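## Task

Leave the console with MODE pulled out, CHECK switched off, PROGRAM on P1 and the lever on CYCLE. The task fails if the UNDER or OVER light ever lights, which occurs whenever MODE is out, CHECK is on and the lever is at CYCLE while PROGRAM is anywhere but P1. The console is free-standing: noticeably lifting or tilting it and letting it fall back costs points. Controls that stay set only because the robot is holding them do not count.

## Robot and tools

Robot: one UR-style six-joint arm carrying a Robotiq 2F-85 parallel gripper. A flat block juts about 9 cm from the last joint's axis along the gripper's +x and turns with it. Cameras: cam_high, cam_low and cam_wrist, each 672x504.

Scene frame: origin on the table top under the arm base, +z up, +y to the left when facing along +x. The base itself may be slightly tilted. Gripper frame: fingers point along +z, pads close along y. end_effector_position is the spot between the pads when shut; closed fingertips reach about 19 mm past it, open ones about 6 mm. While closing, the tips also travel roughly 13 mm farther out, so keep that much clearance from surfaces.

execute_actions takes "actions", a list holding at most one item, plus optional "pictures" (boolean). Three forms: an empty list just reports the state; {"rows": [...], "steps": n} moves the robot; {"steps": n} with no rows waits. A move has 1 to 15 rows and steps from 1 to 15 (default 15), each step lasting 1/30 s; each row covers one step and the final row repeats to fill the rest. A wait may be up to 300 steps, counted from the previous result, and your reply time eats into it. Refused calls send nothing.

Each row is a single list of 9 numbers, all in [-1, 1], in this order: shoulder pan, shoulder lift, elbow, wrist 1, wrist 2, wrist 3, gripper position, gripper force_limit, gripper speed. The first six are offsets, not poses: each is a joint displacement scaled so 1.0 equals 1.989 rad, measured from the joint angles printed in the most recent result that lists them (before any such result in the scene, or for later actions within one reply, from where the arm stands when the action begins). They are not relative to the previous row, so all zeros drives the arm back to those reference angles rather than holding still. Joint ranges in rad: pan -3.142 to 3.142, lift -6.283 to 6.283, elbow 0.000 to 3.142, wrists 1-3 each -6.283 to 6.283. A request more than 0.010 rad beyond a range end is refused; true ends may differ by up to 0.010 rad; targets past a real end are clipped and may produce a "joint sent to its limit" line (possibly describing an earlier action). Per step, each joint target stays within 0.575 rad of the measured angle, and targets that would shift the gripper more than 100 mm from where it is are scaled back. Motion lags commands by about 0.17 s, so after big moves the arm may still be travelling.

The last three numbers are absolute settings. position: +1 fully open (85 mm), about -0.8 pads touch, -1 closes until blocked. force_limit: per-pad squeeze on a 40 mm object, about 20 N at -1, 128 N at 0, 235 N at +1 (thin items get less). speed: roughly 20, 85 and 150 mm/s at -1, 0, +1; fast closes add up to about 5 N (speed 0) or 12 N (speed +1). Once fingers stop, new force or speed only apply after a position change of at least 0.01; to grip more gently, open first.

Result lines: end_effector_position (m) and end_effector_quat_wxyz, linear and angular velocities, Joint positions and Joint velocities in column order (rad, rad/s), Wrist force and Wrist torque in the gripper's own axes (offsets up to ~4 N, noise up to ~2.4 N, saturation near 50 N; force points from a touched surface back into the arm; "no reading" is harmless). object_status: 0 moving, 1 blocked while opening, 2 blocked while closing (a grip), 3 reached target or pads met. position_measured is in counts: 3 open, ~78 = 60 mm, ~130 = 40 mm, ~180 = 20 mm, ~230 pads touching. HELD marks steps whose row was partly or wholly not sent; "joint command not followed" means the clearance check altered targets. Printed hand position grows less accurate at long reach.

Between calls the arm keeps heading to the last row's target until it nearly stops or a step is HELD. Faults: joint torque at its load limit (pan, lift, elbow 132 N m; wrists 24.6 N m) or 150 N external force stops the arm for 10 s and drops the rest of the call. Holding loads heats motors; MOTOR HOT appears at 70 °C and an OVER-TEMPERATURE FAULT brakes the arm at 85 °C.

zoom_image: camera (cam_high, cam_low or cam_wrist) and region [x0, y0, x1, y1] in image pixels from the top-left, at most 504x504; returns a closer look at that camera's latest picture. read_manual: optional section "licences"; only returns licence text. finished_scene: scene = the current scene's number; ends and grades it irreversibly and reveals the next task.

Cautions: set PROGRAM before creating the MODE-out, CHECK-on, CYCLE combination so the warning light never fires; push controls gently so the unfastened console neither lifts, tips and drops nor slides; nothing may leave the table; release everything before finishing so the settings stand on their own.

Each tool is called after "Call:" as name(argument=value, ...) on one line, values as JSON.

## Session

Call:
execute_actions(actions=[])

Scene clock: 0.00 s of 5400.00 s.
end_effector_position=(+0.3159, +0.3238, +0.2007) position_measured=3 object_status=3 end_effector_quat_wxyz=(-0.327, +0.719, +0.462, -0.403) end_effector_velocity=(-0.000, +0.000, -0.000) end_effector_angular_velocity=(-0.001, +0.000, +0.000)
Joint positions: [ 0.428 -0.674  1.622 -1.636 -1.684  2.91 ]
Joint velocities: [ 0.     0.     0.     0.    -0.     0.001]
Wrist force (N, on the end effector, along its own x y z axes, offset not removed): no reading
Wrist torque (N m, same axes, about the end effector's origin, offset not removed): no reading

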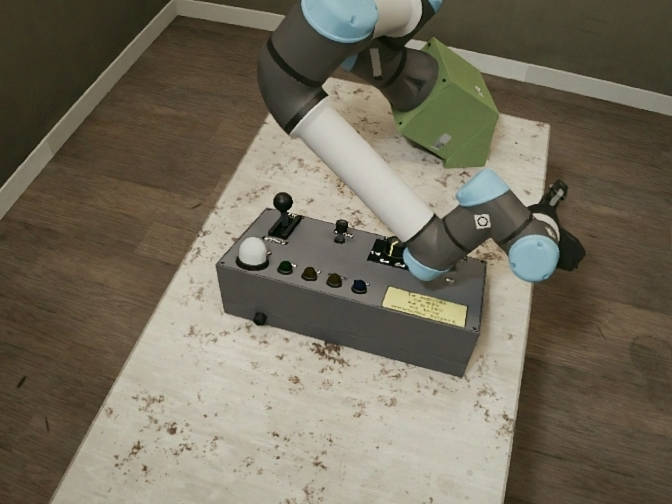

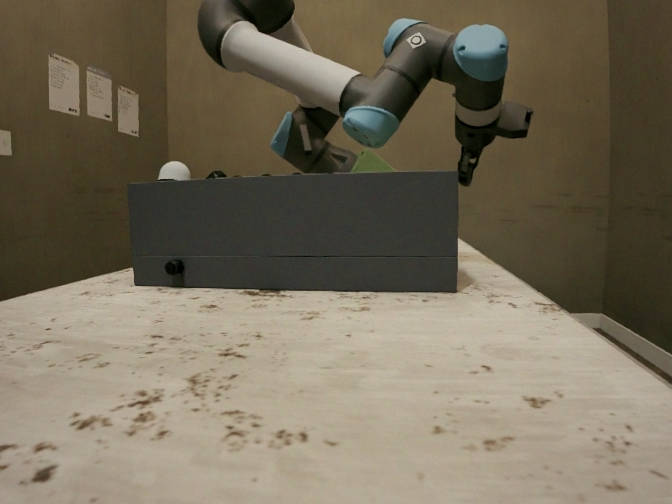

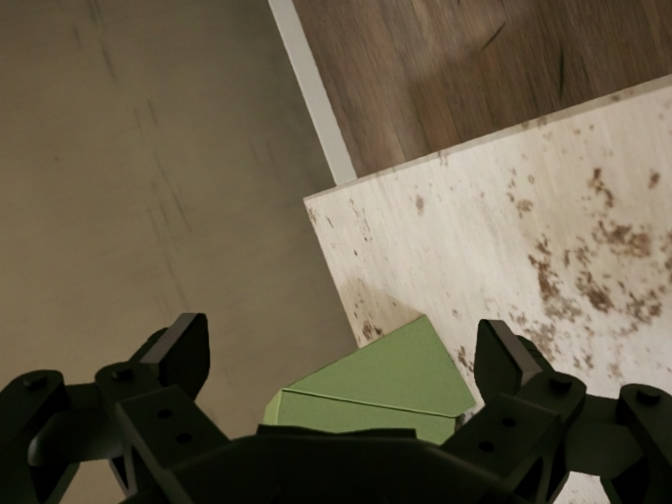

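Call:
zoom_image(camera="cam_high", region=[200, 170, 500, 395])

Region (200, 170, 500, 395) of cam_high's 672x504 image, scaled by 1.680, with more detail than that image has; it fills the top 378 rows of this view, and the rest is white.

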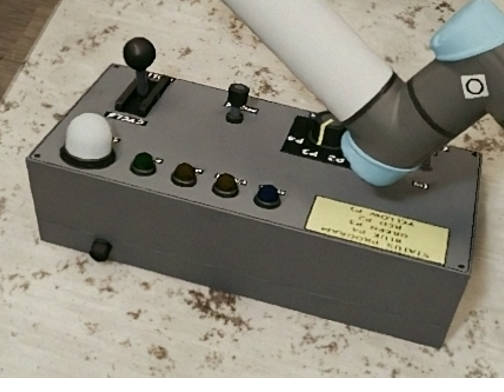

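Call:
execute_actions(actions=[{"rows": [[0.2,-0.2,0,0,0,0,1,0,0]], "steps": 15}], pictures=false)

Call:
execute_actions(actions=[{"steps": 30}])

Scene clock: 6.37 s of 5400.00 s.
end_effector_position=(+0.3415, +0.3008, +0.4209) position_measured=3 object_status=3 end_effector_quat_wxyz=(-0.323, +0.758, +0.538, -0.180) end_effector_velocity=(-0.035, -0.076, +0.343) end_effector_angular_velocity=(+0.426, -0.565, -0.083)
Joint positions: [ 0.767 -1.012  1.622 -1.636 -1.684  2.91 ]
Joint velocities: [ 0.504 -0.504  0.    -0.    -0.     0.   ]
Wrist force (N, on the end effector, along its own x y z axes, offset not removed): [-0.2 -3.9 -0.9]
Wrist torque (N m, same axes, about the end effector's origin, offset not removed): [-0.52 -0.05 0.00]
Steps of this call (steps 1 to 90: nothing new was sent; then 2.87 s passed at rest; steps 91 to 105: all 15 steps of this action). Readings (joint positions | what the end effector reports):
91: [0.429 -0.674 1.622 -1.636 -1.684 2.910] | position_measured=3 object_status=3
92: [0.438 -0.683 1.622 -1.636 -1.684 2.910] | position_measured=3 object_status=3
94: [0.489 -0.734 1.622 -1.636 -1.684 2.910] | position_measured=3 object_status=3
98: [0.596 -0.841 1.622 -1.636 -1.684 2.910] | position_measured=3 object_status=3
105: the state above

Scene clock: 7.37 s of 5400.00 s.
end_effector_position=(+0.3361, +0.2908, +0.4608) position_measured=3 object_status=3 end_effector_quat_wxyz=(-0.326, +0.757, +0.549, -0.140) end_effector_velocity=(+0.000, -0.000, -0.000) end_effector_angular_velocity=(+0.000, +0.001, +0.000)
Joint positions: [ 0.826 -1.071  1.622 -1.636 -1.684  2.91 ]
Joint velocities: [-0.001  0.     0.     0.     0.    -0.001]
Wrist force (N, on the end effector, along its own x y z axes, offset not removed): [-3.0 -1.1 1.6]
Wrist torque (N m, same axes, about the end effector's origin, offset not removed): [-0.14 0.50 0.04]
Steps of this call (steps 1 to 30: the robot went on to your last target). Readings (joint positions | what the end effector reports):
1: [0.782 -1.027 1.622 -1.636 -1.684 2.910] | position_measured=3 object_status=3
2: [0.793 -1.038 1.622 -1.636 -1.684 2.910] | position_measured=3 object_status=3
4: [0.808 -1.053 1.622 -1.636 -1.684 2.910] | position_measured=3 object_status=3
8: [0.820 -1.065 1.622 -1.636 -1.684 2.910] | position_measured=3 object_status=3
30: the state above
The arm was judged still, so your last target was given up. Only a new action makes it travel on or press farther. Fingers that are still opening or closing keep moving.
camera_calibration (this result's frames):
cam_wrist: T_world_to_cam=[[0.717026, -0.173413, -0.675131, 0.123833], [-0.206375, -0.977949, 0.0320124, 0.376943], [-0.665795, 0.116377, -0.737003, 0.677698], [0, 0, 0, 1]] pos_world=[0.440208, 0.311238, 0.571002]

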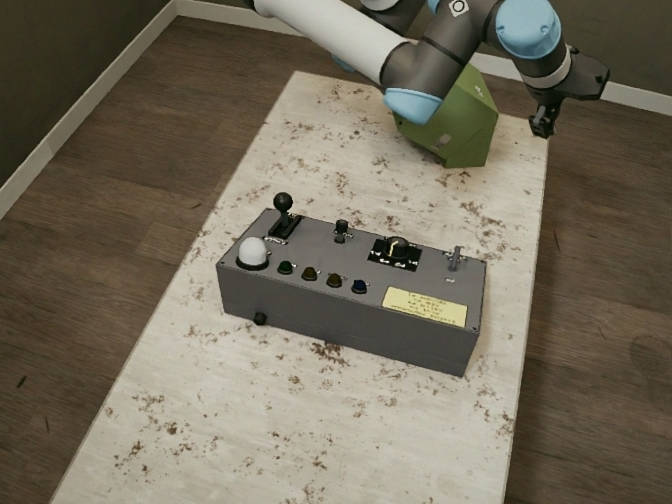

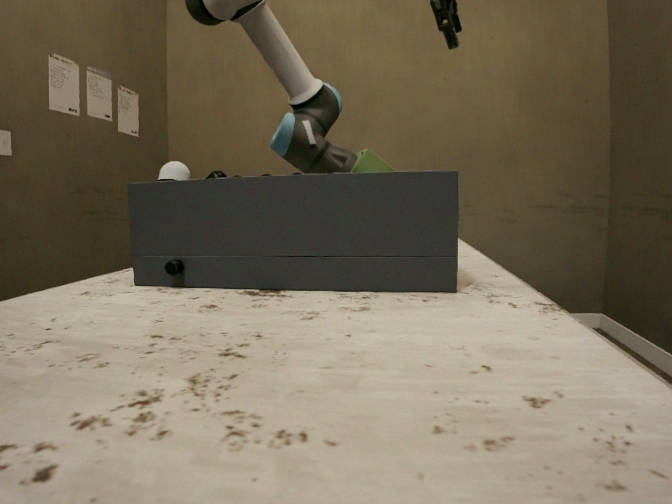

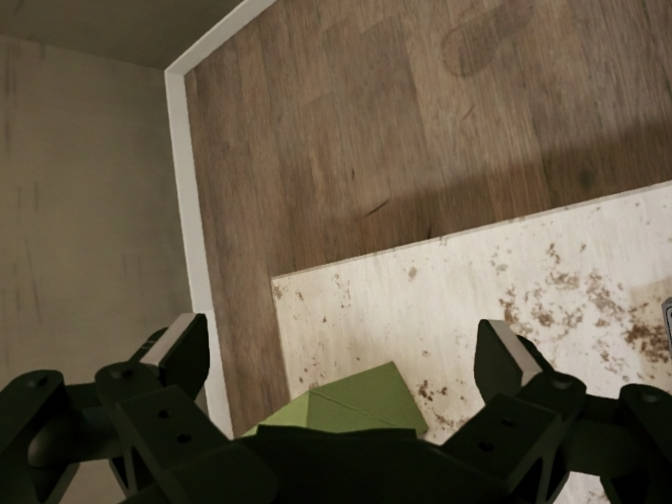

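Call:
zoom_image(camera="cam_high", region=[200, 170, 500, 340])

Region (200, 170, 500, 340) of cam_high's 672x504 image, scaled by 1.680, with more detail than that image has; it fills the top 286 rows of this view, and the rest is white.

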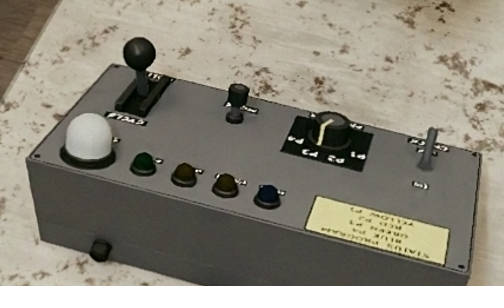

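Call:
execute_actions(actions=[{"rows": [[-0.3,0,0,0,0,0,1,0,0]], "steps": 8}], pictures=false)

Scene clock: 18.57 s of 5400.00 s.
end_effector_position=(+0.4037, +0.2602, +0.3863) position_measured=3 object_status=3 end_effector_quat_wxyz=(-0.349, +0.787, +0.471, -0.194) end_effector_velocity=(+0.292, -0.181, -0.383) end_effector_angular_velocity=(-0.324, +0.740, -0.598)
Joint positions: [ 0.62  -1.071  1.622 -1.636 -1.683  2.91 ]
Joint velocities: [-1.004 -0.     0.    -0.    -0.     0.   ]
Wrist force (N, on the end effector, along its own x y z axes, offset not removed): [4.7 2.0 1.7]
Wrist torque (N m, same axes, about the end effector's origin, offset not removed): [0.35 -0.75 0.09]
Steps of this call (steps 1 to 90: nothing new was sent; then 7.93 s passed at rest; steps 91 to 98: all 8 steps of this action). Readings (joint positions | what the end effector reports):
91: [0.825 -1.071 1.622 -1.636 -1.683 2.910] | position_measured=3 object_status=3
92: [0.817 -1.071 1.622 -1.636 -1.683 2.910] | position_measured=3 object_status=3
94: [0.758 -1.071 1.622 -1.636 -1.683 2.910] | position_measured=3 object_status=3
98: the state above

Call:
execute_actions(actions=[], pictures=false)

Scene clock: 67.87 s of 5400.00 s.
end_effector_position=(+0.4853, +0.1690, +0.2292) position_measured=3 object_status=3 end_effector_quat_wxyz=(-0.383, +0.820, +0.309, -0.292) end_effector_velocity=(+0.000, -0.000, +0.000) end_effector_angular_velocity=(+0.000, -0.001, +0.000)
Joint positions: [ 0.229 -1.071  1.622 -1.636 -1.684  2.91 ]
Joint velocities: [-0.    -0.    -0.     0.    -0.    -0.001]
Wrist force (N, on the end effector, along its own x y z axes, offset not removed): [0.3 0.2 0.1]
Wrist torque (N m, same axes, about the end effector's origin, offset not removed): [0.00 -0.06 0.15]
Steps of this call (steps 1 to 45: the robot went on to your last target; steps 46 to 110: nothing new was sent; then 45.63 s passed at rest). Readings (joint positions | what the end effector reports):
1: [0.586 -1.071 1.622 -1.636 -1.683 2.910] | position_measured=3 object_status=3
2: [0.553 -1.071 1.622 -1.636 -1.683 2.910] | position_measured=3 object_status=3
4: [0.485 -1.071 1.622 -1.636 -1.683 2.910] | position_measured=3 object_status=3
8: [0.350 -1.071 1.622 -1.636 -1.683 2.910] | position_measured=3 object_status=3
110: the state above
The arm was judged still, so your last target was given up. Only a new action makes it travel on or press farther. Fingers that are still opening or closing keep moving.

Call:
execute_actions(actions=[{"rows": [[0.1589,-0.1524,0.279,-0.2996,-0.4072,0,1,0,0]], "steps": 15}], pictures=false)

Call:
execute_actions(actions=[{"steps": 45}])

Scene clock: 71.37 s of 5400.00 s.
end_effector_position=(+0.4456, +0.0809, +0.2485) position_measured=3 object_status=3 end_effector_quat_wxyz=(-0.035, +0.915, +0.402, -0.013) end_effector_velocity=(+0.023, -0.114, -0.001) end_effector_angular_velocity=(-0.423, -0.464, -0.037)
Joint positions: [ 0.535 -1.364  2.148 -2.199 -2.423  2.91 ]
Joint velocities: [ 0.09  -0.085  0.244 -0.282 -0.596 -0.001]
Wrist force (N, on the end effector, along its own x y z axes, offset not removed): [2.7 3.0 1.7]
Wrist torque (N m, same axes, about the end effector's origin, offset not removed): [0.48 -0.60 0.04]
Steps of this call (steps 1 to 90: nothing new was sent; steps 91 to 105: all 15 steps of this action). Readings (joint positions | what the end effector reports):
91: [0.230 -1.072 1.623 -1.637 -1.684 2.910] | position_measured=3 object_status=3
92: [0.239 -1.081 1.631 -1.646 -1.693 2.910] | position_measured=3 object_status=3
94: [0.307 -1.148 1.701 -1.715 -1.763 2.910] | position_measured=3 object_status=3
98: [0.466 -1.300 1.962 -1.983 -2.035 2.910] | position_measured=3 object_status=3
105: the state above

Scene clock: 72.87 s of 5400.00 s.
end_effector_position=(+0.4483, +0.0673, +0.2490) position_measured=3 object_status=3 end_effector_quat_wxyz=(-0.002, +0.917, +0.400, +0.002) end_effector_velocity=(+0.000, +0.000, -0.000) end_effector_angular_velocity=(-0.000, +0.000, +0.001)
Joint positions: [ 0.545 -1.374  2.177 -2.232 -2.493  2.91 ]
Joint velocities: [-0.     0.001 -0.    -0.     0.    -0.   ]
Wrist force (N, on the end effector, along its own x y z axes, offset not removed): [2.9 -0.6 1.6]
Wrist torque (N m, same axes, about the end effector's origin, offset not removed): [-0.10 -0.51 0.19]
Steps of this call (steps 1 to 30: the robot went on to your last target; steps 31 to 45: nothing new was sent). Readings (joint positions | what the end effector reports):
1: [0.538 -1.367 2.155 -2.208 -2.441 2.910] | position_measured=3 object_status=3
2: [0.540 -1.369 2.161 -2.214 -2.454 2.910] | position_measured=3 object_status=3
4: [0.542 -1.371 2.168 -2.222 -2.471 2.910] | position_measured=3 object_status=3
8: [0.544 -1.373 2.174 -2.229 -2.486 2.910] | position_measured=3 object_status=3
45: the state above
The arm was judged still, so your last target was given up. Only a new action makes it travel on or press farther. Fingers that are still opening or closing keep moving.
camera_calibration (this result's frames):
cam_wrist: T_world_to_cam=[[0.731521, -0.680635, -0.0401655, -0.268795], [-0.655399, -0.718193, 0.233776, 0.321851], [-0.187963, -0.144688, -0.97146, 0.4841], [0, 0, 0, 1]] pos_world=[0.498563, 0.118243, 0.384246]

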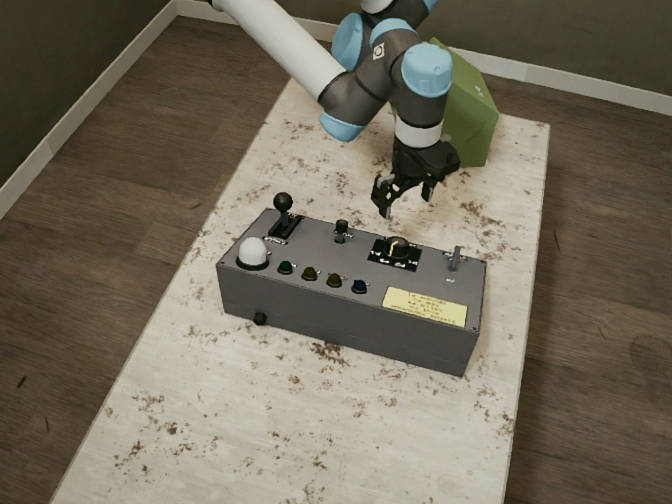

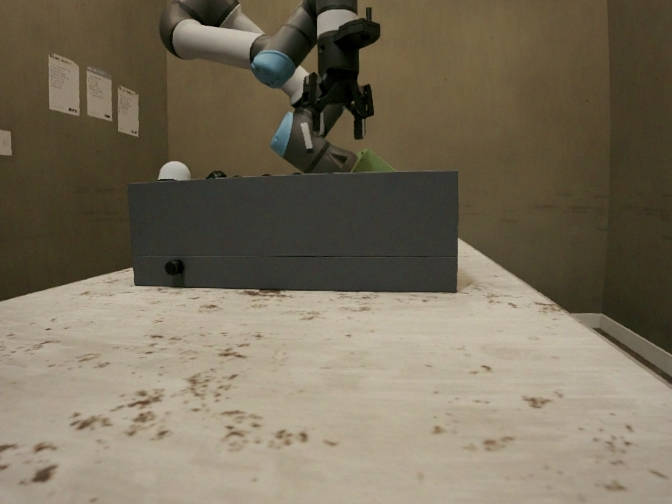

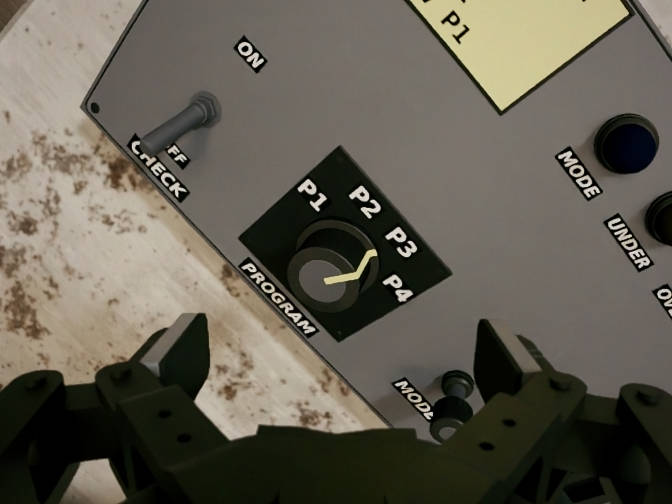

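Call:
execute_actions(actions=[{"rows": [[-0.0684,0.0653,0.0558,-0.2123,-0.004,0,1,0,0]], "steps": 15}], pictures=false)

Call:
execute_actions(actions=[{"steps": 20}])

Scene clock: 93.00 s of 5400.00 s.
end_effector_position=(+0.4447, +0.0734, +0.1704) position_measured=3 object_status=3 end_effector_quat_wxyz=(-0.001, +0.954, +0.299, +0.000) end_effector_velocity=(+0.008, -0.002, -0.013) end_effector_angular_velocity=(+0.010, -0.031, -0.092)
Joint positions: [ 0.413 -1.248  2.285 -2.638 -2.501  2.91 ]
Joint velocities: [-0.028  0.028  0.022 -0.143 -0.001  0.001]
Wrist force (N, on the end effector, along its own x y z axes, offset not removed): [3.6 0.7 3.0]
Wrist torque (N m, same axes, about the end effector's origin, offset not removed): [0.07 -0.50 0.03]
Steps of this call (steps 1 to 90: nothing new was sent; then 16.63 s passed at rest; steps 91 to 105: all 15 steps of this action). Readings (joint positions | what the end effector reports):
91: [0.545 -1.374 2.178 -2.233 -2.494 2.910] | position_measured=3 object_status=3
92: [0.536 -1.365 2.186 -2.242 -2.495 2.910] | position_measured=3 object_status=3
94: [0.490 -1.320 2.225 -2.311 -2.497 2.910] | position_measured=3 object_status=3
98: [0.435 -1.268 2.268 -2.528 -2.500 2.910] | position_measured=3 object_status=3
105: the state above

Scene clock: 93.67 s of 5400.00 s.
end_effector_position=(+0.4455, +0.0732, +0.1689) position_measured=3 object_status=3 end_effector_quat_wxyz=(-0.001, +0.956, +0.294, +0.002) end_effector_velocity=(-0.000, +0.000, +0.000) end_effector_angular_velocity=(-0.000, -0.001, -0.000)
Joint positions: [ 0.409 -1.244  2.288 -2.654 -2.501  2.91 ]
Joint velocities: [ 0.001  0.     0.    -0.    -0.     0.001]
Wrist force (N, on the end effector, along its own x y z axes, offset not removed): [2.7 0.1 -0.1]
Wrist torque (N m, same axes, about the end effector's origin, offset not removed): [-0.02 -0.45 -0.02]
Steps of this call (steps 1 to 20: the robot went on to your last target). Readings (joint positions | what the end effector reports):
1: [0.412 -1.247 2.286 -2.642 -2.501 2.910] | position_measured=3 object_status=3
2: [0.411 -1.246 2.286 -2.645 -2.501 2.910] | position_measured=3 object_status=3
4: [0.411 -1.245 2.287 -2.649 -2.501 2.910] | position_measured=3 object_status=3
8: [0.410 -1.245 2.288 -2.653 -2.501 2.910] | position_measured=3 object_status=3
20: the state above
camera_calibration (this result's frames):
cam_wrist: T_world_to_cam=[[0.559999, -0.827515, -0.0402479, -0.178843], [-0.799787, -0.552635, 0.234382, 0.395117], [-0.216197, -0.0990641, -0.971311, 0.415831], [0, 0, 0, 1]] pos_world=[0.506063, 0.111554, 0.304095]

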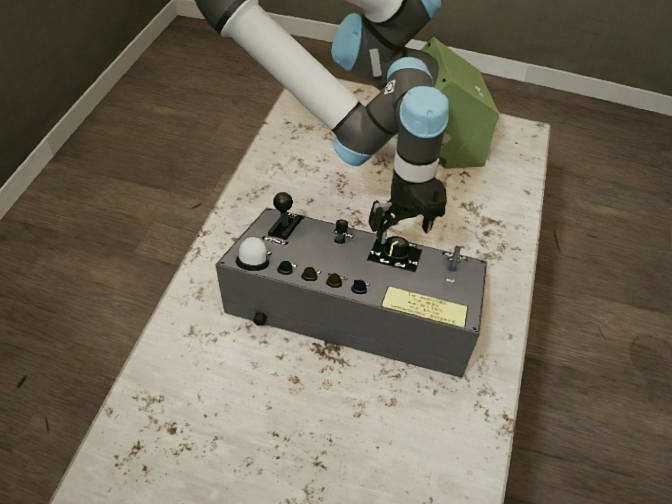

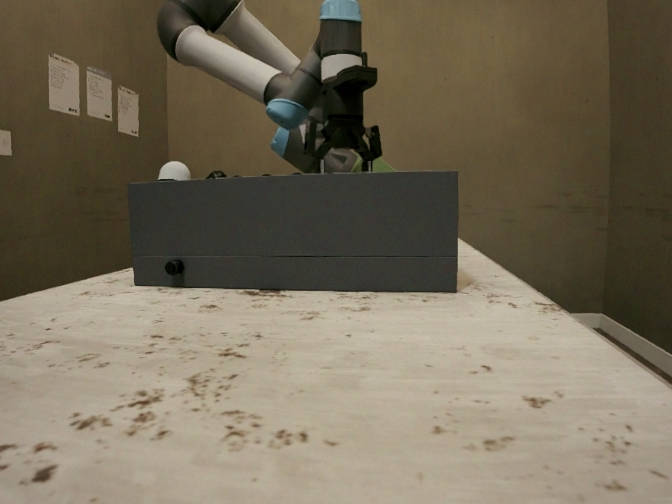

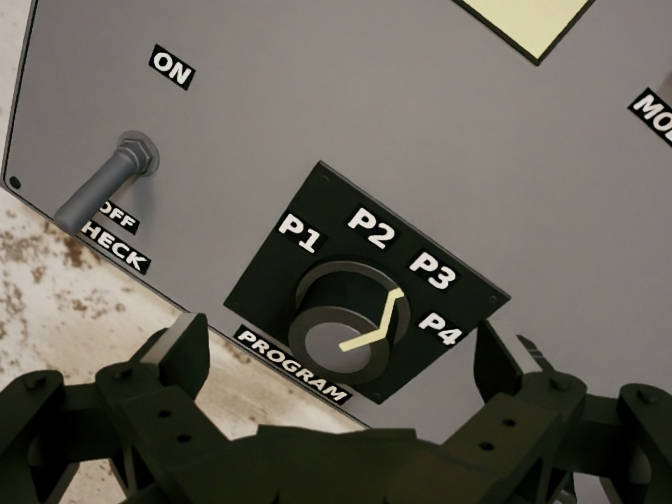

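Call:
execute_actions(actions=[{"rows": [[0,0,0,0,0,0,-1,0,0]], "steps": 15}], pictures=false)

Call:
execute_actions(actions=[{"steps": 15}])

Scene clock: 105.83 s of 5400.00 s.
end_effector_position=(+0.4456, +0.0732, +0.1689) position_measured=96 object_status=0 end_effector_quat_wxyz=(-0.001, +0.956, +0.294, +0.002) end_effector_velocity=(-0.000, -0.000, -0.000) end_effector_angular_velocity=(-0.000, +0.001, +0.001)
Joint positions: [ 0.409 -1.244  2.288 -2.654 -2.501  2.91 ]
Joint velocities: [-0.001  0.     0.     0.    -0.    -0.   ]
Wrist force (N, on the end effector, along its own x y z axes, offset not removed): [2.9 1.3 -0.5]
Wrist torque (N m, same axes, about the end effector's origin, offset not removed): [0.10 -0.29 -0.03]
Steps of this call (steps 1 to 15: the robot went on to your last target; steps 16 to 90: nothing new was sent; then 8.67 s passed at rest; steps 91 to 105: all 15 steps of this action). Readings (joint positions | what the end effector reports):
91: [0.409 -1.244 2.288 -2.654 -2.501 2.910] | position_measured=3 object_status=0
92: [0.409 -1.244 2.288 -2.654 -2.501 2.910] | position_measured=4 object_status=0
94: [0.409 -1.244 2.288 -2.654 -2.501 2.910] | position_measured=14 object_status=0
98: [0.409 -1.244 2.288 -2.654 -2.501 2.910] | position_measured=43 object_status=0
105: the state above

Scene clock: 106.33 s of 5400.00 s.
end_effector_position=(+0.4456, +0.0732, +0.1689) position_measured=209 object_status=0 end_effector_quat_wxyz=(-0.001, +0.956, +0.294, +0.002) end_effector_velocity=(+0.000, +0.000, +0.000) end_effector_angular_velocity=(-0.000, -0.000, -0.000)
Joint positions: [ 0.409 -1.244  2.288 -2.654 -2.501  2.91 ]
Joint velocities: [ 0.  0. -0.  0. -0.  0.]
Wrist force (N, on the end effector, along its own x y z axes, offset not removed): [1.9 0.0 0.6]
Wrist torque (N m, same axes, about the end effector's origin, offset not removed): [-0.06 -0.27 0.05]
Steps of this call (steps 1 to 15: the robot went on to your last target). Readings (joint positions | what the end effector reports):
1: [0.409 -1.244 2.288 -2.654 -2.501 2.910] | position_measured=103 object_status=0
2: [0.409 -1.244 2.288 -2.654 -2.501 2.910] | position_measured=111 object_status=0
4: [0.409 -1.244 2.288 -2.654 -2.501 2.910] | position_measured=126 object_status=0
8: [0.409 -1.244 2.288 -2.654 -2.501 2.910] | position_measured=156 object_status=0
15: the state above
The arm was judged still, so your last target was given up. Only a new action makes it travel on or press farther. Fingers that are still opening or closing keep moving.
camera_calibration (this result's frames):
cam_wrist: T_world_to_cam=[[0.559972, -0.827533, -0.0402447, -0.178833], [-0.799808, -0.552609, 0.234373, 0.395128], [-0.216191, -0.0990544, -0.971313, 0.415824], [0, 0, 0, 1]] pos_world=[0.506065, 0.111551, 0.304091]

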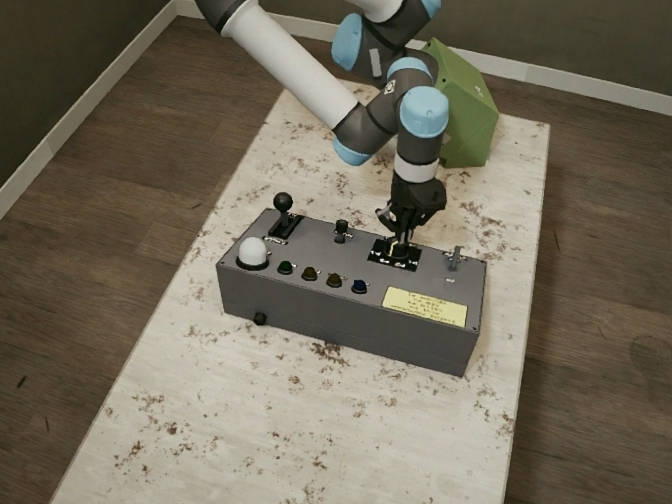

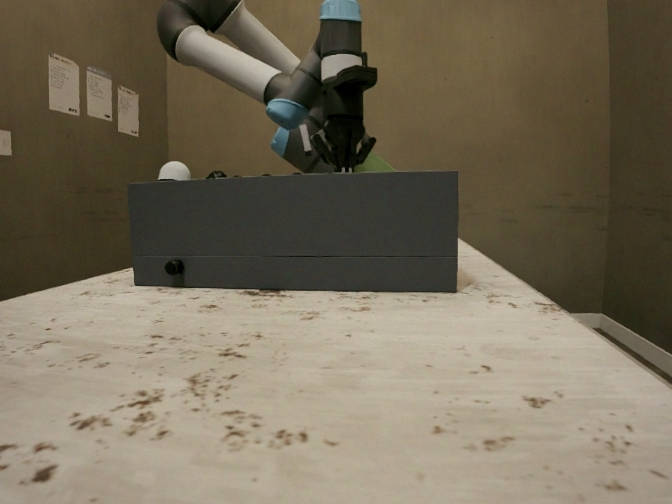

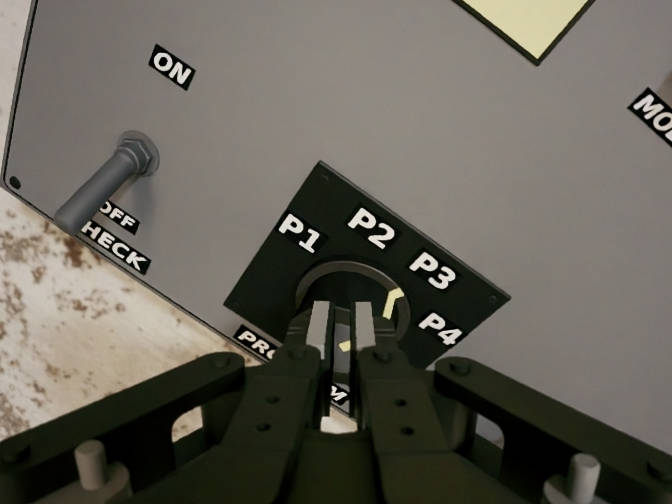

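Call:
execute_actions(actions=[{"rows": [[0,0,0,0,0,0,1,0,0]], "steps": 15}], pictures=false)

Call:
execute_actions(actions=[{"rows": [[-0.0308,0.035,0.0137,-0.09,0.0027,0,1,0,0]], "steps": 15}], pictures=false)

Call:
execute_actions(actions=[{"steps": 10}])

Scene clock: 118.23 s of 5400.00 s.
end_effector_position=(+0.4455, +0.0732, +0.1689) position_measured=139 object_status=0 end_effector_quat_wxyz=(-0.001, +0.956, +0.294, +0.002) end_effector_velocity=(+0.000, -0.000, -0.000) end_effector_angular_velocity=(+0.000, +0.000, -0.002)
Joint positions: [ 0.409 -1.244  2.288 -2.654 -2.501  2.91 ]
Joint velocities: [-0.     0.    -0.     0.     0.     0.002]
Wrist force (N, on the end effector, along its own x y z axes, offset not removed): [1.8 2.9 -1.5]
Wrist torque (N m, same axes, about the end effector's origin, offset not removed): [0.53 -0.23 0.13]
Steps of this call (steps 1 to 90: nothing new was sent; then 8.40 s passed at rest; steps 91 to 105: all 15 steps of this action). Readings (joint positions | what the end effector reports):
91: [0.409 -1.244 2.288 -2.654 -2.501 2.910] | position_measured=232 object_status=0
92: [0.409 -1.244 2.288 -2.654 -2.501 2.910] | position_measured=232 object_status=0
94: [0.409 -1.244 2.288 -2.654 -2.501 2.910] | position_measured=221 object_status=0
98: [0.409 -1.244 2.288 -2.654 -2.501 2.910] | position_measured=192 object_status=0
105: the state above

Scene clock: 118.73 s of 5400.00 s.
end_effector_position=(+0.4454, +0.0736, +0.1366) position_measured=26 object_status=0 end_effector_quat_wxyz=(-0.002, +0.969, +0.246, +0.002) end_effector_velocity=(+0.001, -0.000, -0.005) end_effector_angular_velocity=(+0.001, -0.004, -0.024)
Joint positions: [ 0.35  -1.176  2.314 -2.829 -2.496  2.91 ]
Joint velocities: [-0.011  0.013  0.005 -0.04   0.001 -0.   ]
Wrist force (N, on the end effector, along its own x y z axes, offset not removed): [-0.8 3.6 1.5]
Wrist torque (N m, same axes, about the end effector's origin, offset not removed): [0.43 0.31 0.10]
Steps of this call (steps 1 to 15: all 15 steps of this action). Readings (joint positions | what the end effector reports):
1: [0.409 -1.244 2.288 -2.655 -2.501 2.910] | position_measured=132 object_status=0
2: [0.401 -1.236 2.292 -2.664 -2.501 2.910] | position_measured=124 object_status=0
4: [0.380 -1.211 2.302 -2.720 -2.499 2.910] | position_measured=109 object_status=0
8: [0.358 -1.186 2.311 -2.798 -2.497 2.910] | position_measured=79 object_status=0
15: the state above

Scene clock: 119.07 s of 5400.00 s.
end_effector_position=(+0.4455, +0.0735, +0.1360) position_measured=3 object_status=0 end_effector_quat_wxyz=(-0.002, +0.970, +0.245, +0.002) end_effector_velocity=(-0.000, +0.000, -0.000) end_effector_angular_velocity=(+0.000, -0.000, -0.003)
Joint positions: [ 0.348 -1.175  2.315 -2.833 -2.496  2.91 ]
Joint velocities: [-0.001  0.001  0.001 -0.003  0.001  0.001]
Wrist force (N, on the end effector, along its own x y z axes, offset not removed): [2.2 1.4 0.8]
Wrist torque (N m, same axes, about the end effector's origin, offset not removed): [0.00 -0.27 -0.01]
Steps of this call (steps 1 to 10: the robot went on to your last target). Readings (joint positions | what the end effector reports):
1: [0.349 -1.176 2.315 -2.830 -2.496 2.910] | position_measured=19 object_status=0
2: [0.349 -1.176 2.315 -2.831 -2.496 2.910] | position_measured=12 object_status=0
4: [0.349 -1.175 2.315 -2.832 -2.496 2.910] | position_measured=5 object_status=0
8: [0.348 -1.175 2.315 -2.833 -2.496 2.910] | position_measured=3 object_status=0
10: the state above
camera_calibration (this result's frames):
cam_wrist: T_world_to_cam=[[0.472685, -0.880275, -0.0410354, -0.136986], [-0.851924, -0.468379, 0.234196, 0.420062], [-0.225377, -0.0757419, -0.971323, 0.386241], [0, 0, 0, 1]] pos_world=[0.509662, 0.105417, 0.271167]

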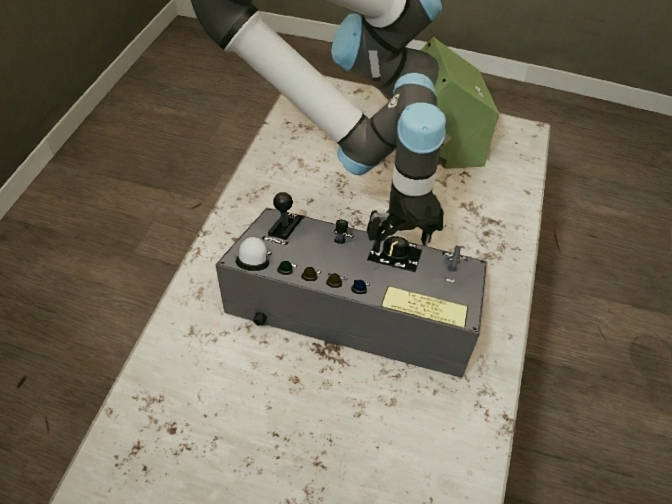

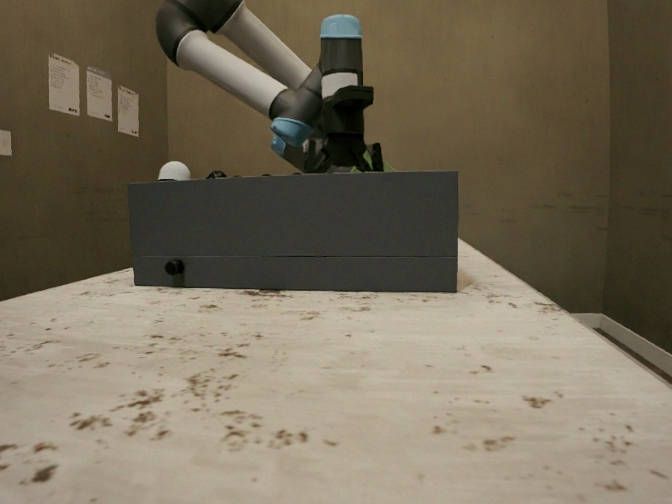

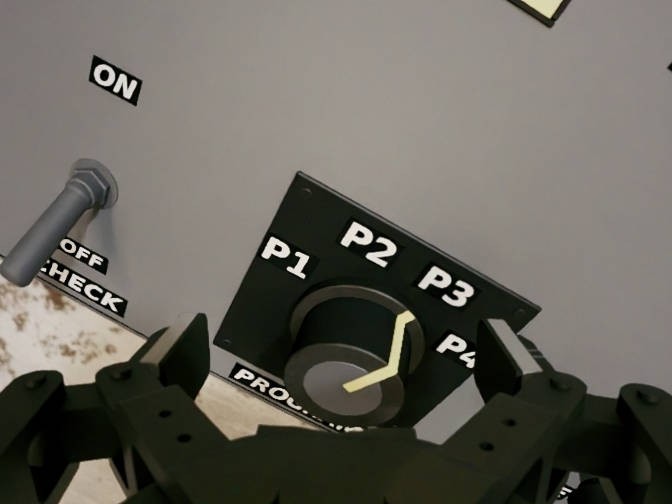

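Call:
execute_actions(actions=[{"rows": [[0,0,0,0,0,0,-1,0,0]], "steps": 15}], pictures=false)

Call:
execute_actions(actions=[{"steps": 15}], pictures=false)

Scene clock: 121.83 s of 5400.00 s.
end_effector_position=(+0.4455, +0.0735, +0.1359) position_measured=96 object_status=0 end_effector_quat_wxyz=(-0.002, +0.970, +0.245, +0.002) end_effector_velocity=(+0.000, +0.000, +0.001) end_effector_angular_velocity=(+0.000, -0.001, +0.001)
Joint positions: [ 0.348 -1.175  2.315 -2.833 -2.496  2.91 ]
Joint velocities: [ 0.001 -0.001 -0.     0.    -0.    -0.001]
Wrist force (N, on the end effector, along its own x y z axes, offset not removed): [-1.6 2.8 1.1]
Wrist torque (N m, same axes, about the end effector's origin, offset not removed): [0.42 0.42 0.15]
Steps of this call (steps 1 to 15: the robot went on to your last target; steps 16 to 68: nothing new was sent; steps 69 to 83: all 15 steps of this action). Readings (joint positions | what the end effector reports):
69: [0.348 -1.175 2.315 -2.833 -2.496 2.910] | position_measured=3 object_status=0
70: [0.348 -1.175 2.315 -2.833 -2.496 2.910] | position_measured=4 object_status=0
72: [0.348 -1.175 2.315 -2.833 -2.496 2.910] | position_measured=14 object_status=0
76: [0.348 -1.175 2.315 -2.833 -2.496 2.910] | position_measured=43 object_status=0
83: the state above

Scene clock: 132.27 s of 5400.00 s.
end_effector_position=(+0.4522, +0.0754, +0.1392) position_measured=232 object_status=3 end_effector_quat_wxyz=(-0.007, +0.972, +0.235, +0.011) end_effector_velocity=(+0.000, -0.000, -0.000) end_effector_angular_velocity=(-0.000, -0.000, +0.001)
Joint positions: [ 0.351 -1.176  2.308 -2.851 -2.487  2.91 ]
Joint velocities: [-0.     0.    -0.    -0.    -0.    -0.001]
Wrist force (N, on the end effector, along its own x y z axes, offset not removed): [24.7 -3.5 -8.5]
Wrist torque (N m, same axes, about the end effector's origin, offset not removed): [-0.01 0.12 0.20]
FORCE FAULT: contact force on the arm reached its limit, and the arm stopped for 10 seconds. The contact can be on any part of the arm, not only on its tool. The arm's remaining commands of this call were not run. The arm holds still and accepts commands again. Move the arm away from the contact; if what it grips holds it there, let go first. Pushing or pulling that hard again can fault the arm again.
The stop began at step 13 of this call (marked STOPPED below). From that step on the arm followed nothing that you had sent. Nothing is kept back now, and the robot has no last target.
Steps of this call (steps 1 to 12: the robot went on to your last target; steps 13 to 313: the stop). Readings (joint positions | what the end effector reports):
1: [0.348 -1.175 2.315 -2.833 -2.496 2.910] | position_measured=103 object_status=0
2: [0.348 -1.175 2.315 -2.833 -2.496 2.910] | position_measured=111 object_status=0
4: [0.348 -1.175 2.315 -2.833 -2.496 2.910] | position_measured=126 object_status=0
8: [0.348 -1.175 2.315 -2.834 -2.496 2.910] | position_measured=154 object_status=0
13: [0.350 -1.176 2.312 -2.840 -2.493 2.910] | position_measured=187 object_status=0 STOPPED
313: the state above

Call:
execute_actions(actions=[])

Scene clock: 133.53 s of 5400.00 s.
end_effector_position=(+0.4522, +0.0754, +0.1392) position_measured=232 object_status=3 end_effector_quat_wxyz=(-0.007, +0.972, +0.235, +0.011) end_effector_velocity=(+0.000, -0.000, -0.000) end_effector_angular_velocity=(-0.000, +0.001, -0.001)
Joint positions: [ 0.351 -1.176  2.308 -2.851 -2.487  2.91 ]
Joint velocities: [-0.001  0.    -0.    -0.     0.     0.   ]
Wrist force (N, on the end effector, along its own x y z axes, offset not removed): [24.6 -3.8 -3.8]
Wrist torque (N m, same axes, about the end effector's origin, offset not removed): [-0.23 0.08 0.23]
Steps of this call (steps 1 to 38: nothing new was sent). Readings (joint positions | what the end effector reports):
1: [0.351 -1.176 2.308 -2.851 -2.487 2.910] | position_measured=232 object_status=3
2: [0.351 -1.176 2.308 -2.851 -2.487 2.910] | position_measured=232 object_status=3
4: [0.351 -1.176 2.308 -2.851 -2.487 2.910] | position_measured=232 object_status=3
8: [0.351 -1.176 2.308 -2.851 -2.487 2.910] | position_measured=232 object_status=3
38: the state above
camera_calibration (this result's frames):
cam_wrist: T_world_to_cam=[[0.456211, -0.888652, -0.0465768, -0.129541], [-0.86413, -0.454905, 0.215269, 0.433015], [-0.212487, -0.0579596, -0.975443, 0.384458], [0, 0, 0, 1]] pos_world=[0.514972, 0.104147, 0.275769]

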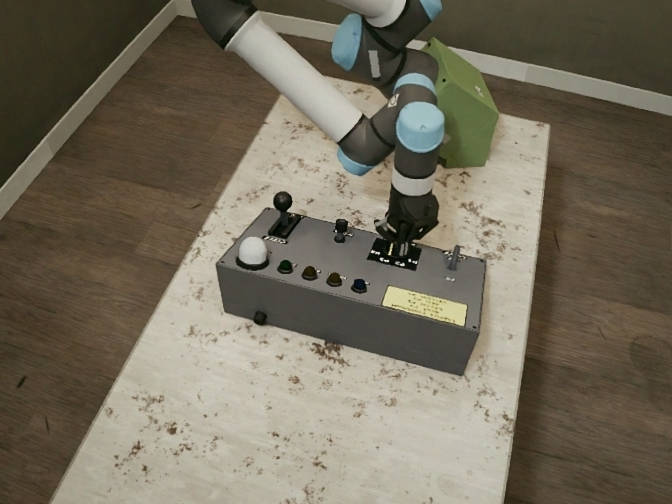

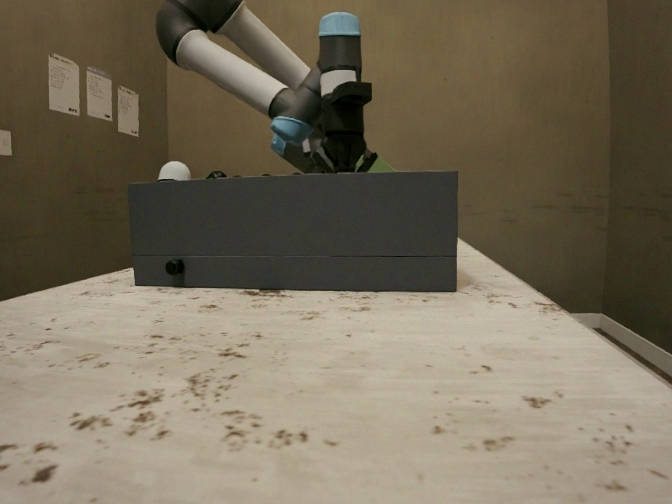

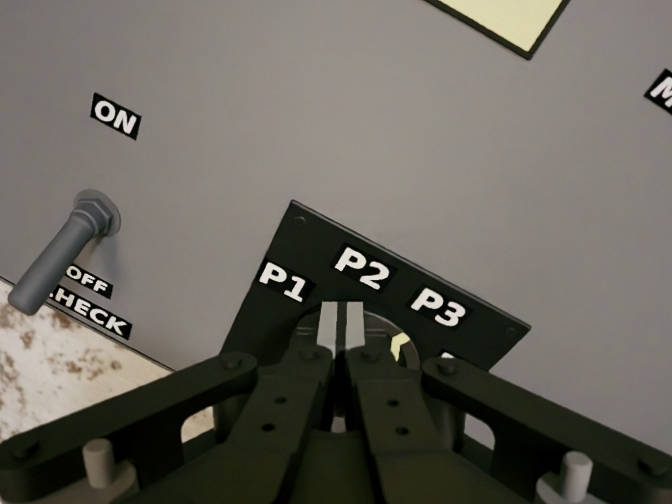

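Call:
execute_actions(actions=[{"rows": [[0,0,0,0,0,0,1,0,0]], "steps": 15}], pictures=false)

Call:
execute_actions(actions=[{"rows": [[-0.0036,-0.0041,0.0159,-0.0007,-0.0042,0,1,0,0]], "steps": 15}], pictures=false)

Call:
execute_actions(actions=[{"steps": 10}])

Scene clock: 156.83 s of 5400.00 s.
end_effector_position=(+0.4522, +0.0753, +0.1392) position_measured=139 object_status=0 end_effector_quat_wxyz=(-0.007, +0.972, +0.235, +0.011) end_effector_velocity=(-0.000, +0.000, -0.000) end_effector_angular_velocity=(+0.001, -0.001, +0.002)
Joint positions: [ 0.351 -1.176  2.308 -2.851 -2.487  2.91 ]
Joint velocities: [-0.     0.     0.001 -0.002  0.001 -0.003]
Wrist force (N, on the end effector, along its own x y z axes, offset not removed): [2.4 -0.3 -0.2]
Wrist torque (N m, same axes, about the end effector's origin, offset not removed): [-0.02 -0.39 0.08]
Steps of this call (steps 1 to 90: nothing new was sent; then 19.80 s passed at rest; steps 91 to 105: all 15 steps of this action). Readings (joint positions | what the end effector reports):
91: [0.351 -1.176 2.308 -2.851 -2.487 2.910] | position_measured=232 object_status=0
92: [0.351 -1.176 2.308 -2.851 -2.487 2.910] | position_measured=232 object_status=0
94: [0.351 -1.176 2.308 -2.851 -2.487 2.910] | position_measured=221 object_status=0
98: [0.351 -1.176 2.308 -2.851 -2.487 2.910] | position_measured=192 object_status=0
105: the state above

Scene clock: 157.33 s of 5400.00 s.
end_effector_position=(+0.4375, +0.0698, +0.1347) position_measured=26 object_status=0 end_effector_quat_wxyz=(-0.002, +0.970, +0.242, +0.002) end_effector_velocity=(-0.003, -0.001, -0.001) end_effector_angular_velocity=(-0.003, +0.003, +0.001)
Joint positions: [ 0.344 -1.184  2.339 -2.852 -2.495  2.91 ]
Joint velocities: [-0.002 -0.001  0.006 -0.001 -0.001  0.001]
Wrist force (N, on the end effector, along its own x y z axes, offset not removed): [3.0 0.3 0.0]
Wrist torque (N m, same axes, about the end effector's origin, offset not removed): [0.08 -0.47 0.14]
Steps of this call (steps 1 to 15: all 15 steps of this action). Readings (joint positions | what the end effector reports):
1: [0.351 -1.176 2.309 -2.851 -2.487 2.910] | position_measured=132 object_status=0
2: [0.349 -1.178 2.313 -2.851 -2.488 2.910] | position_measured=124 object_status=0
4: [0.347 -1.180 2.324 -2.852 -2.491 2.910] | position_measured=109 object_status=0
8: [0.345 -1.183 2.335 -2.852 -2.494 2.910] | position_measured=79 object_status=0
15: the state above

Scene clock: 157.67 s of 5400.00 s.
end_effector_position=(+0.4373, +0.0697, +0.1347) position_measured=3 object_status=0 end_effector_quat_wxyz=(-0.002, +0.970, +0.242, +0.001) end_effector_velocity=(+0.000, +0.000, +0.000) end_effector_angular_velocity=(+0.000, -0.000, +0.000)
Joint positions: [ 0.344 -1.184  2.34  -2.852 -2.495  2.91 ]
Joint velocities: [ 0.001  0.    -0.     0.     0.     0.   ]
Wrist force (N, on the end effector, along its own x y z axes, offset not removed): [2.9 -0.7 1.0]
Wrist torque (N m, same axes, about the end effector's origin, offset not removed): [-0.10 -0.34 -0.06]
Steps of this call (steps 1 to 10: the robot went on to your last target). Readings (joint positions | what the end effector reports):
1: [0.344 -1.184 2.339 -2.852 -2.495 2.910] | position_measured=19 object_status=0
2: [0.344 -1.184 2.339 -2.852 -2.495 2.910] | position_measured=12 object_status=0
4: [0.344 -1.184 2.340 -2.852 -2.495 2.910] | position_measured=5 object_status=0
8: [0.344 -1.184 2.340 -2.852 -2.495 2.910] | position_measured=3 object_status=0
10: the state above
camera_calibration (this result's frames):
cam_wrist: T_world_to_cam=[[0.467383, -0.883079, -0.0415268, -0.133896], [-0.854374, -0.463262, 0.235443, 0.412089], [-0.227153, -0.0745627, -0.971001, 0.383463], [0, 0, 0, 1]] pos_world=[0.501764, 0.101256, 0.269759]

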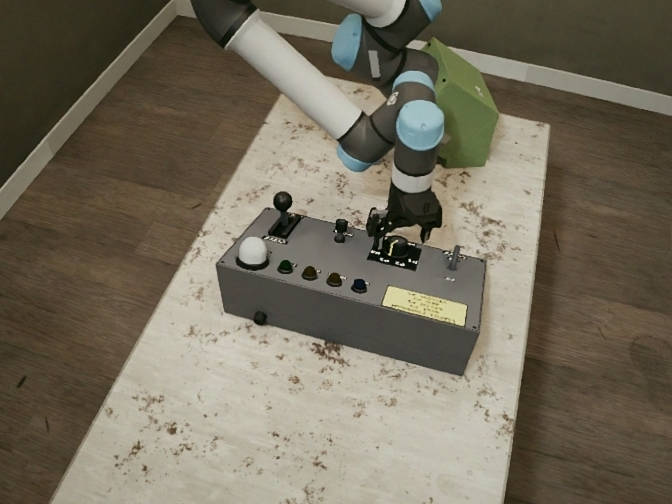

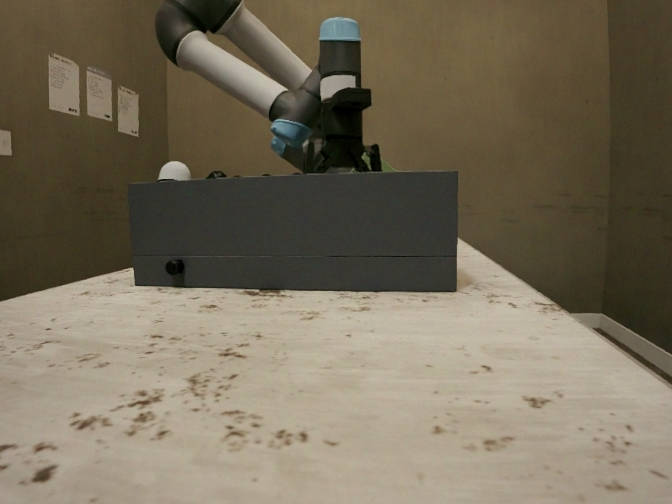

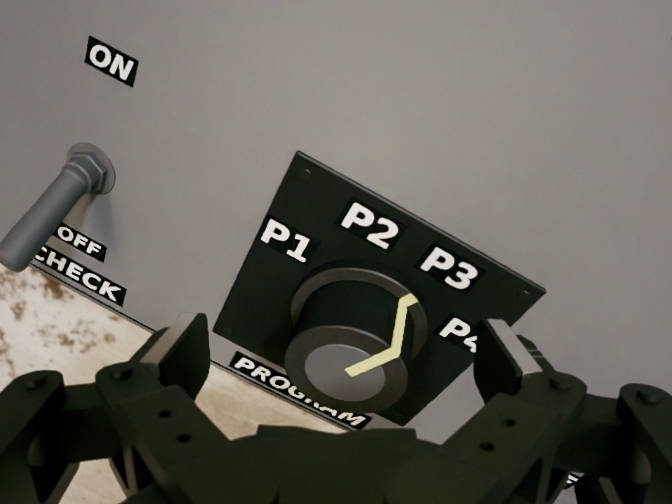

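Call:
execute_actions(actions=[{"rows": [[0,0,0,0,0,0,-1,-0.3,0]], "steps": 15}], pictures=false)

Call:
execute_actions(actions=[{"steps": 15}], pictures=false)

Scene clock: 161.20 s of 5400.00 s.
end_effector_position=(+0.4372, +0.0697, +0.1346) position_measured=96 object_status=0 end_effector_quat_wxyz=(-0.002, +0.970, +0.242, +0.001) end_effector_velocity=(+0.000, -0.000, +0.000) end_effector_angular_velocity=(-0.000, -0.000, +0.000)
Joint positions: [ 0.344 -1.184  2.34  -2.852 -2.495  2.91 ]
Joint velocities: [-0.    -0.    -0.     0.    -0.    -0.001]
Wrist force (N, on the end effector, along its own x y z axes, offset not removed): [1.9 3.1 1.0]
Wrist torque (N m, same axes, about the end effector's origin, offset not removed): [0.41 -0.14 0.01]
Steps of this call (steps 1 to 15: the robot went on to your last target; steps 16 to 90: nothing new was sent; then 0.03 s passed at rest; steps 91 to 105: all 15 steps of this action). Readings (joint positions | what the end effector reports):
91: [0.344 -1.184 2.340 -2.852 -2.495 2.910] | position_measured=3 object_status=0
92: [0.344 -1.184 2.340 -2.852 -2.495 2.910] | position_measured=4 object_status=0
94: [0.344 -1.184 2.340 -2.852 -2.495 2.910] | position_measured=14 object_status=0
98: [0.344 -1.184 2.340 -2.852 -2.495 2.910] | position_measured=43 object_status=0
105: the state above

Scene clock: 161.70 s of 5400.00 s.
end_effector_position=(+0.4374, +0.0696, +0.1348) position_measured=140 object_status=2 end_effector_quat_wxyz=(-0.002, +0.970, +0.241, +0.001) end_effector_velocity=(-0.000, +0.000, -0.001) end_effector_angular_velocity=(-0.000, +0.002, +0.001)
Joint positions: [ 0.344 -1.185  2.34  -2.853 -2.495  2.91 ]
Joint velocities: [-0.001  0.001 -0.     0.001  0.001  0.   ]
Wrist force (N, on the end effector, along its own x y z axes, offset not removed): [10.5 50.0 -50.0]
Wrist torque (N m, same axes, about the end effector's origin, offset not removed): [-1.59 -0.61 -0.72]
Steps of this call (steps 1 to 15: the robot went on to your last target). Readings (joint positions | what the end effector reports):
1: [0.344 -1.184 2.340 -2.852 -2.495 2.910] | position_measured=103 object_status=0
2: [0.344 -1.184 2.340 -2.852 -2.495 2.910] | position_measured=111 object_status=0
4: [0.344 -1.185 2.340 -2.853 -2.496 2.910] | position_measured=125 object_status=0
8: [0.344 -1.185 2.340 -2.853 -2.496 2.910] | position_measured=140 object_status=0
15: the state above
The arm was judged still, so your last target was given up. Only a new action makes it travel on or press farther. Fingers that are still opening or closing keep moving.


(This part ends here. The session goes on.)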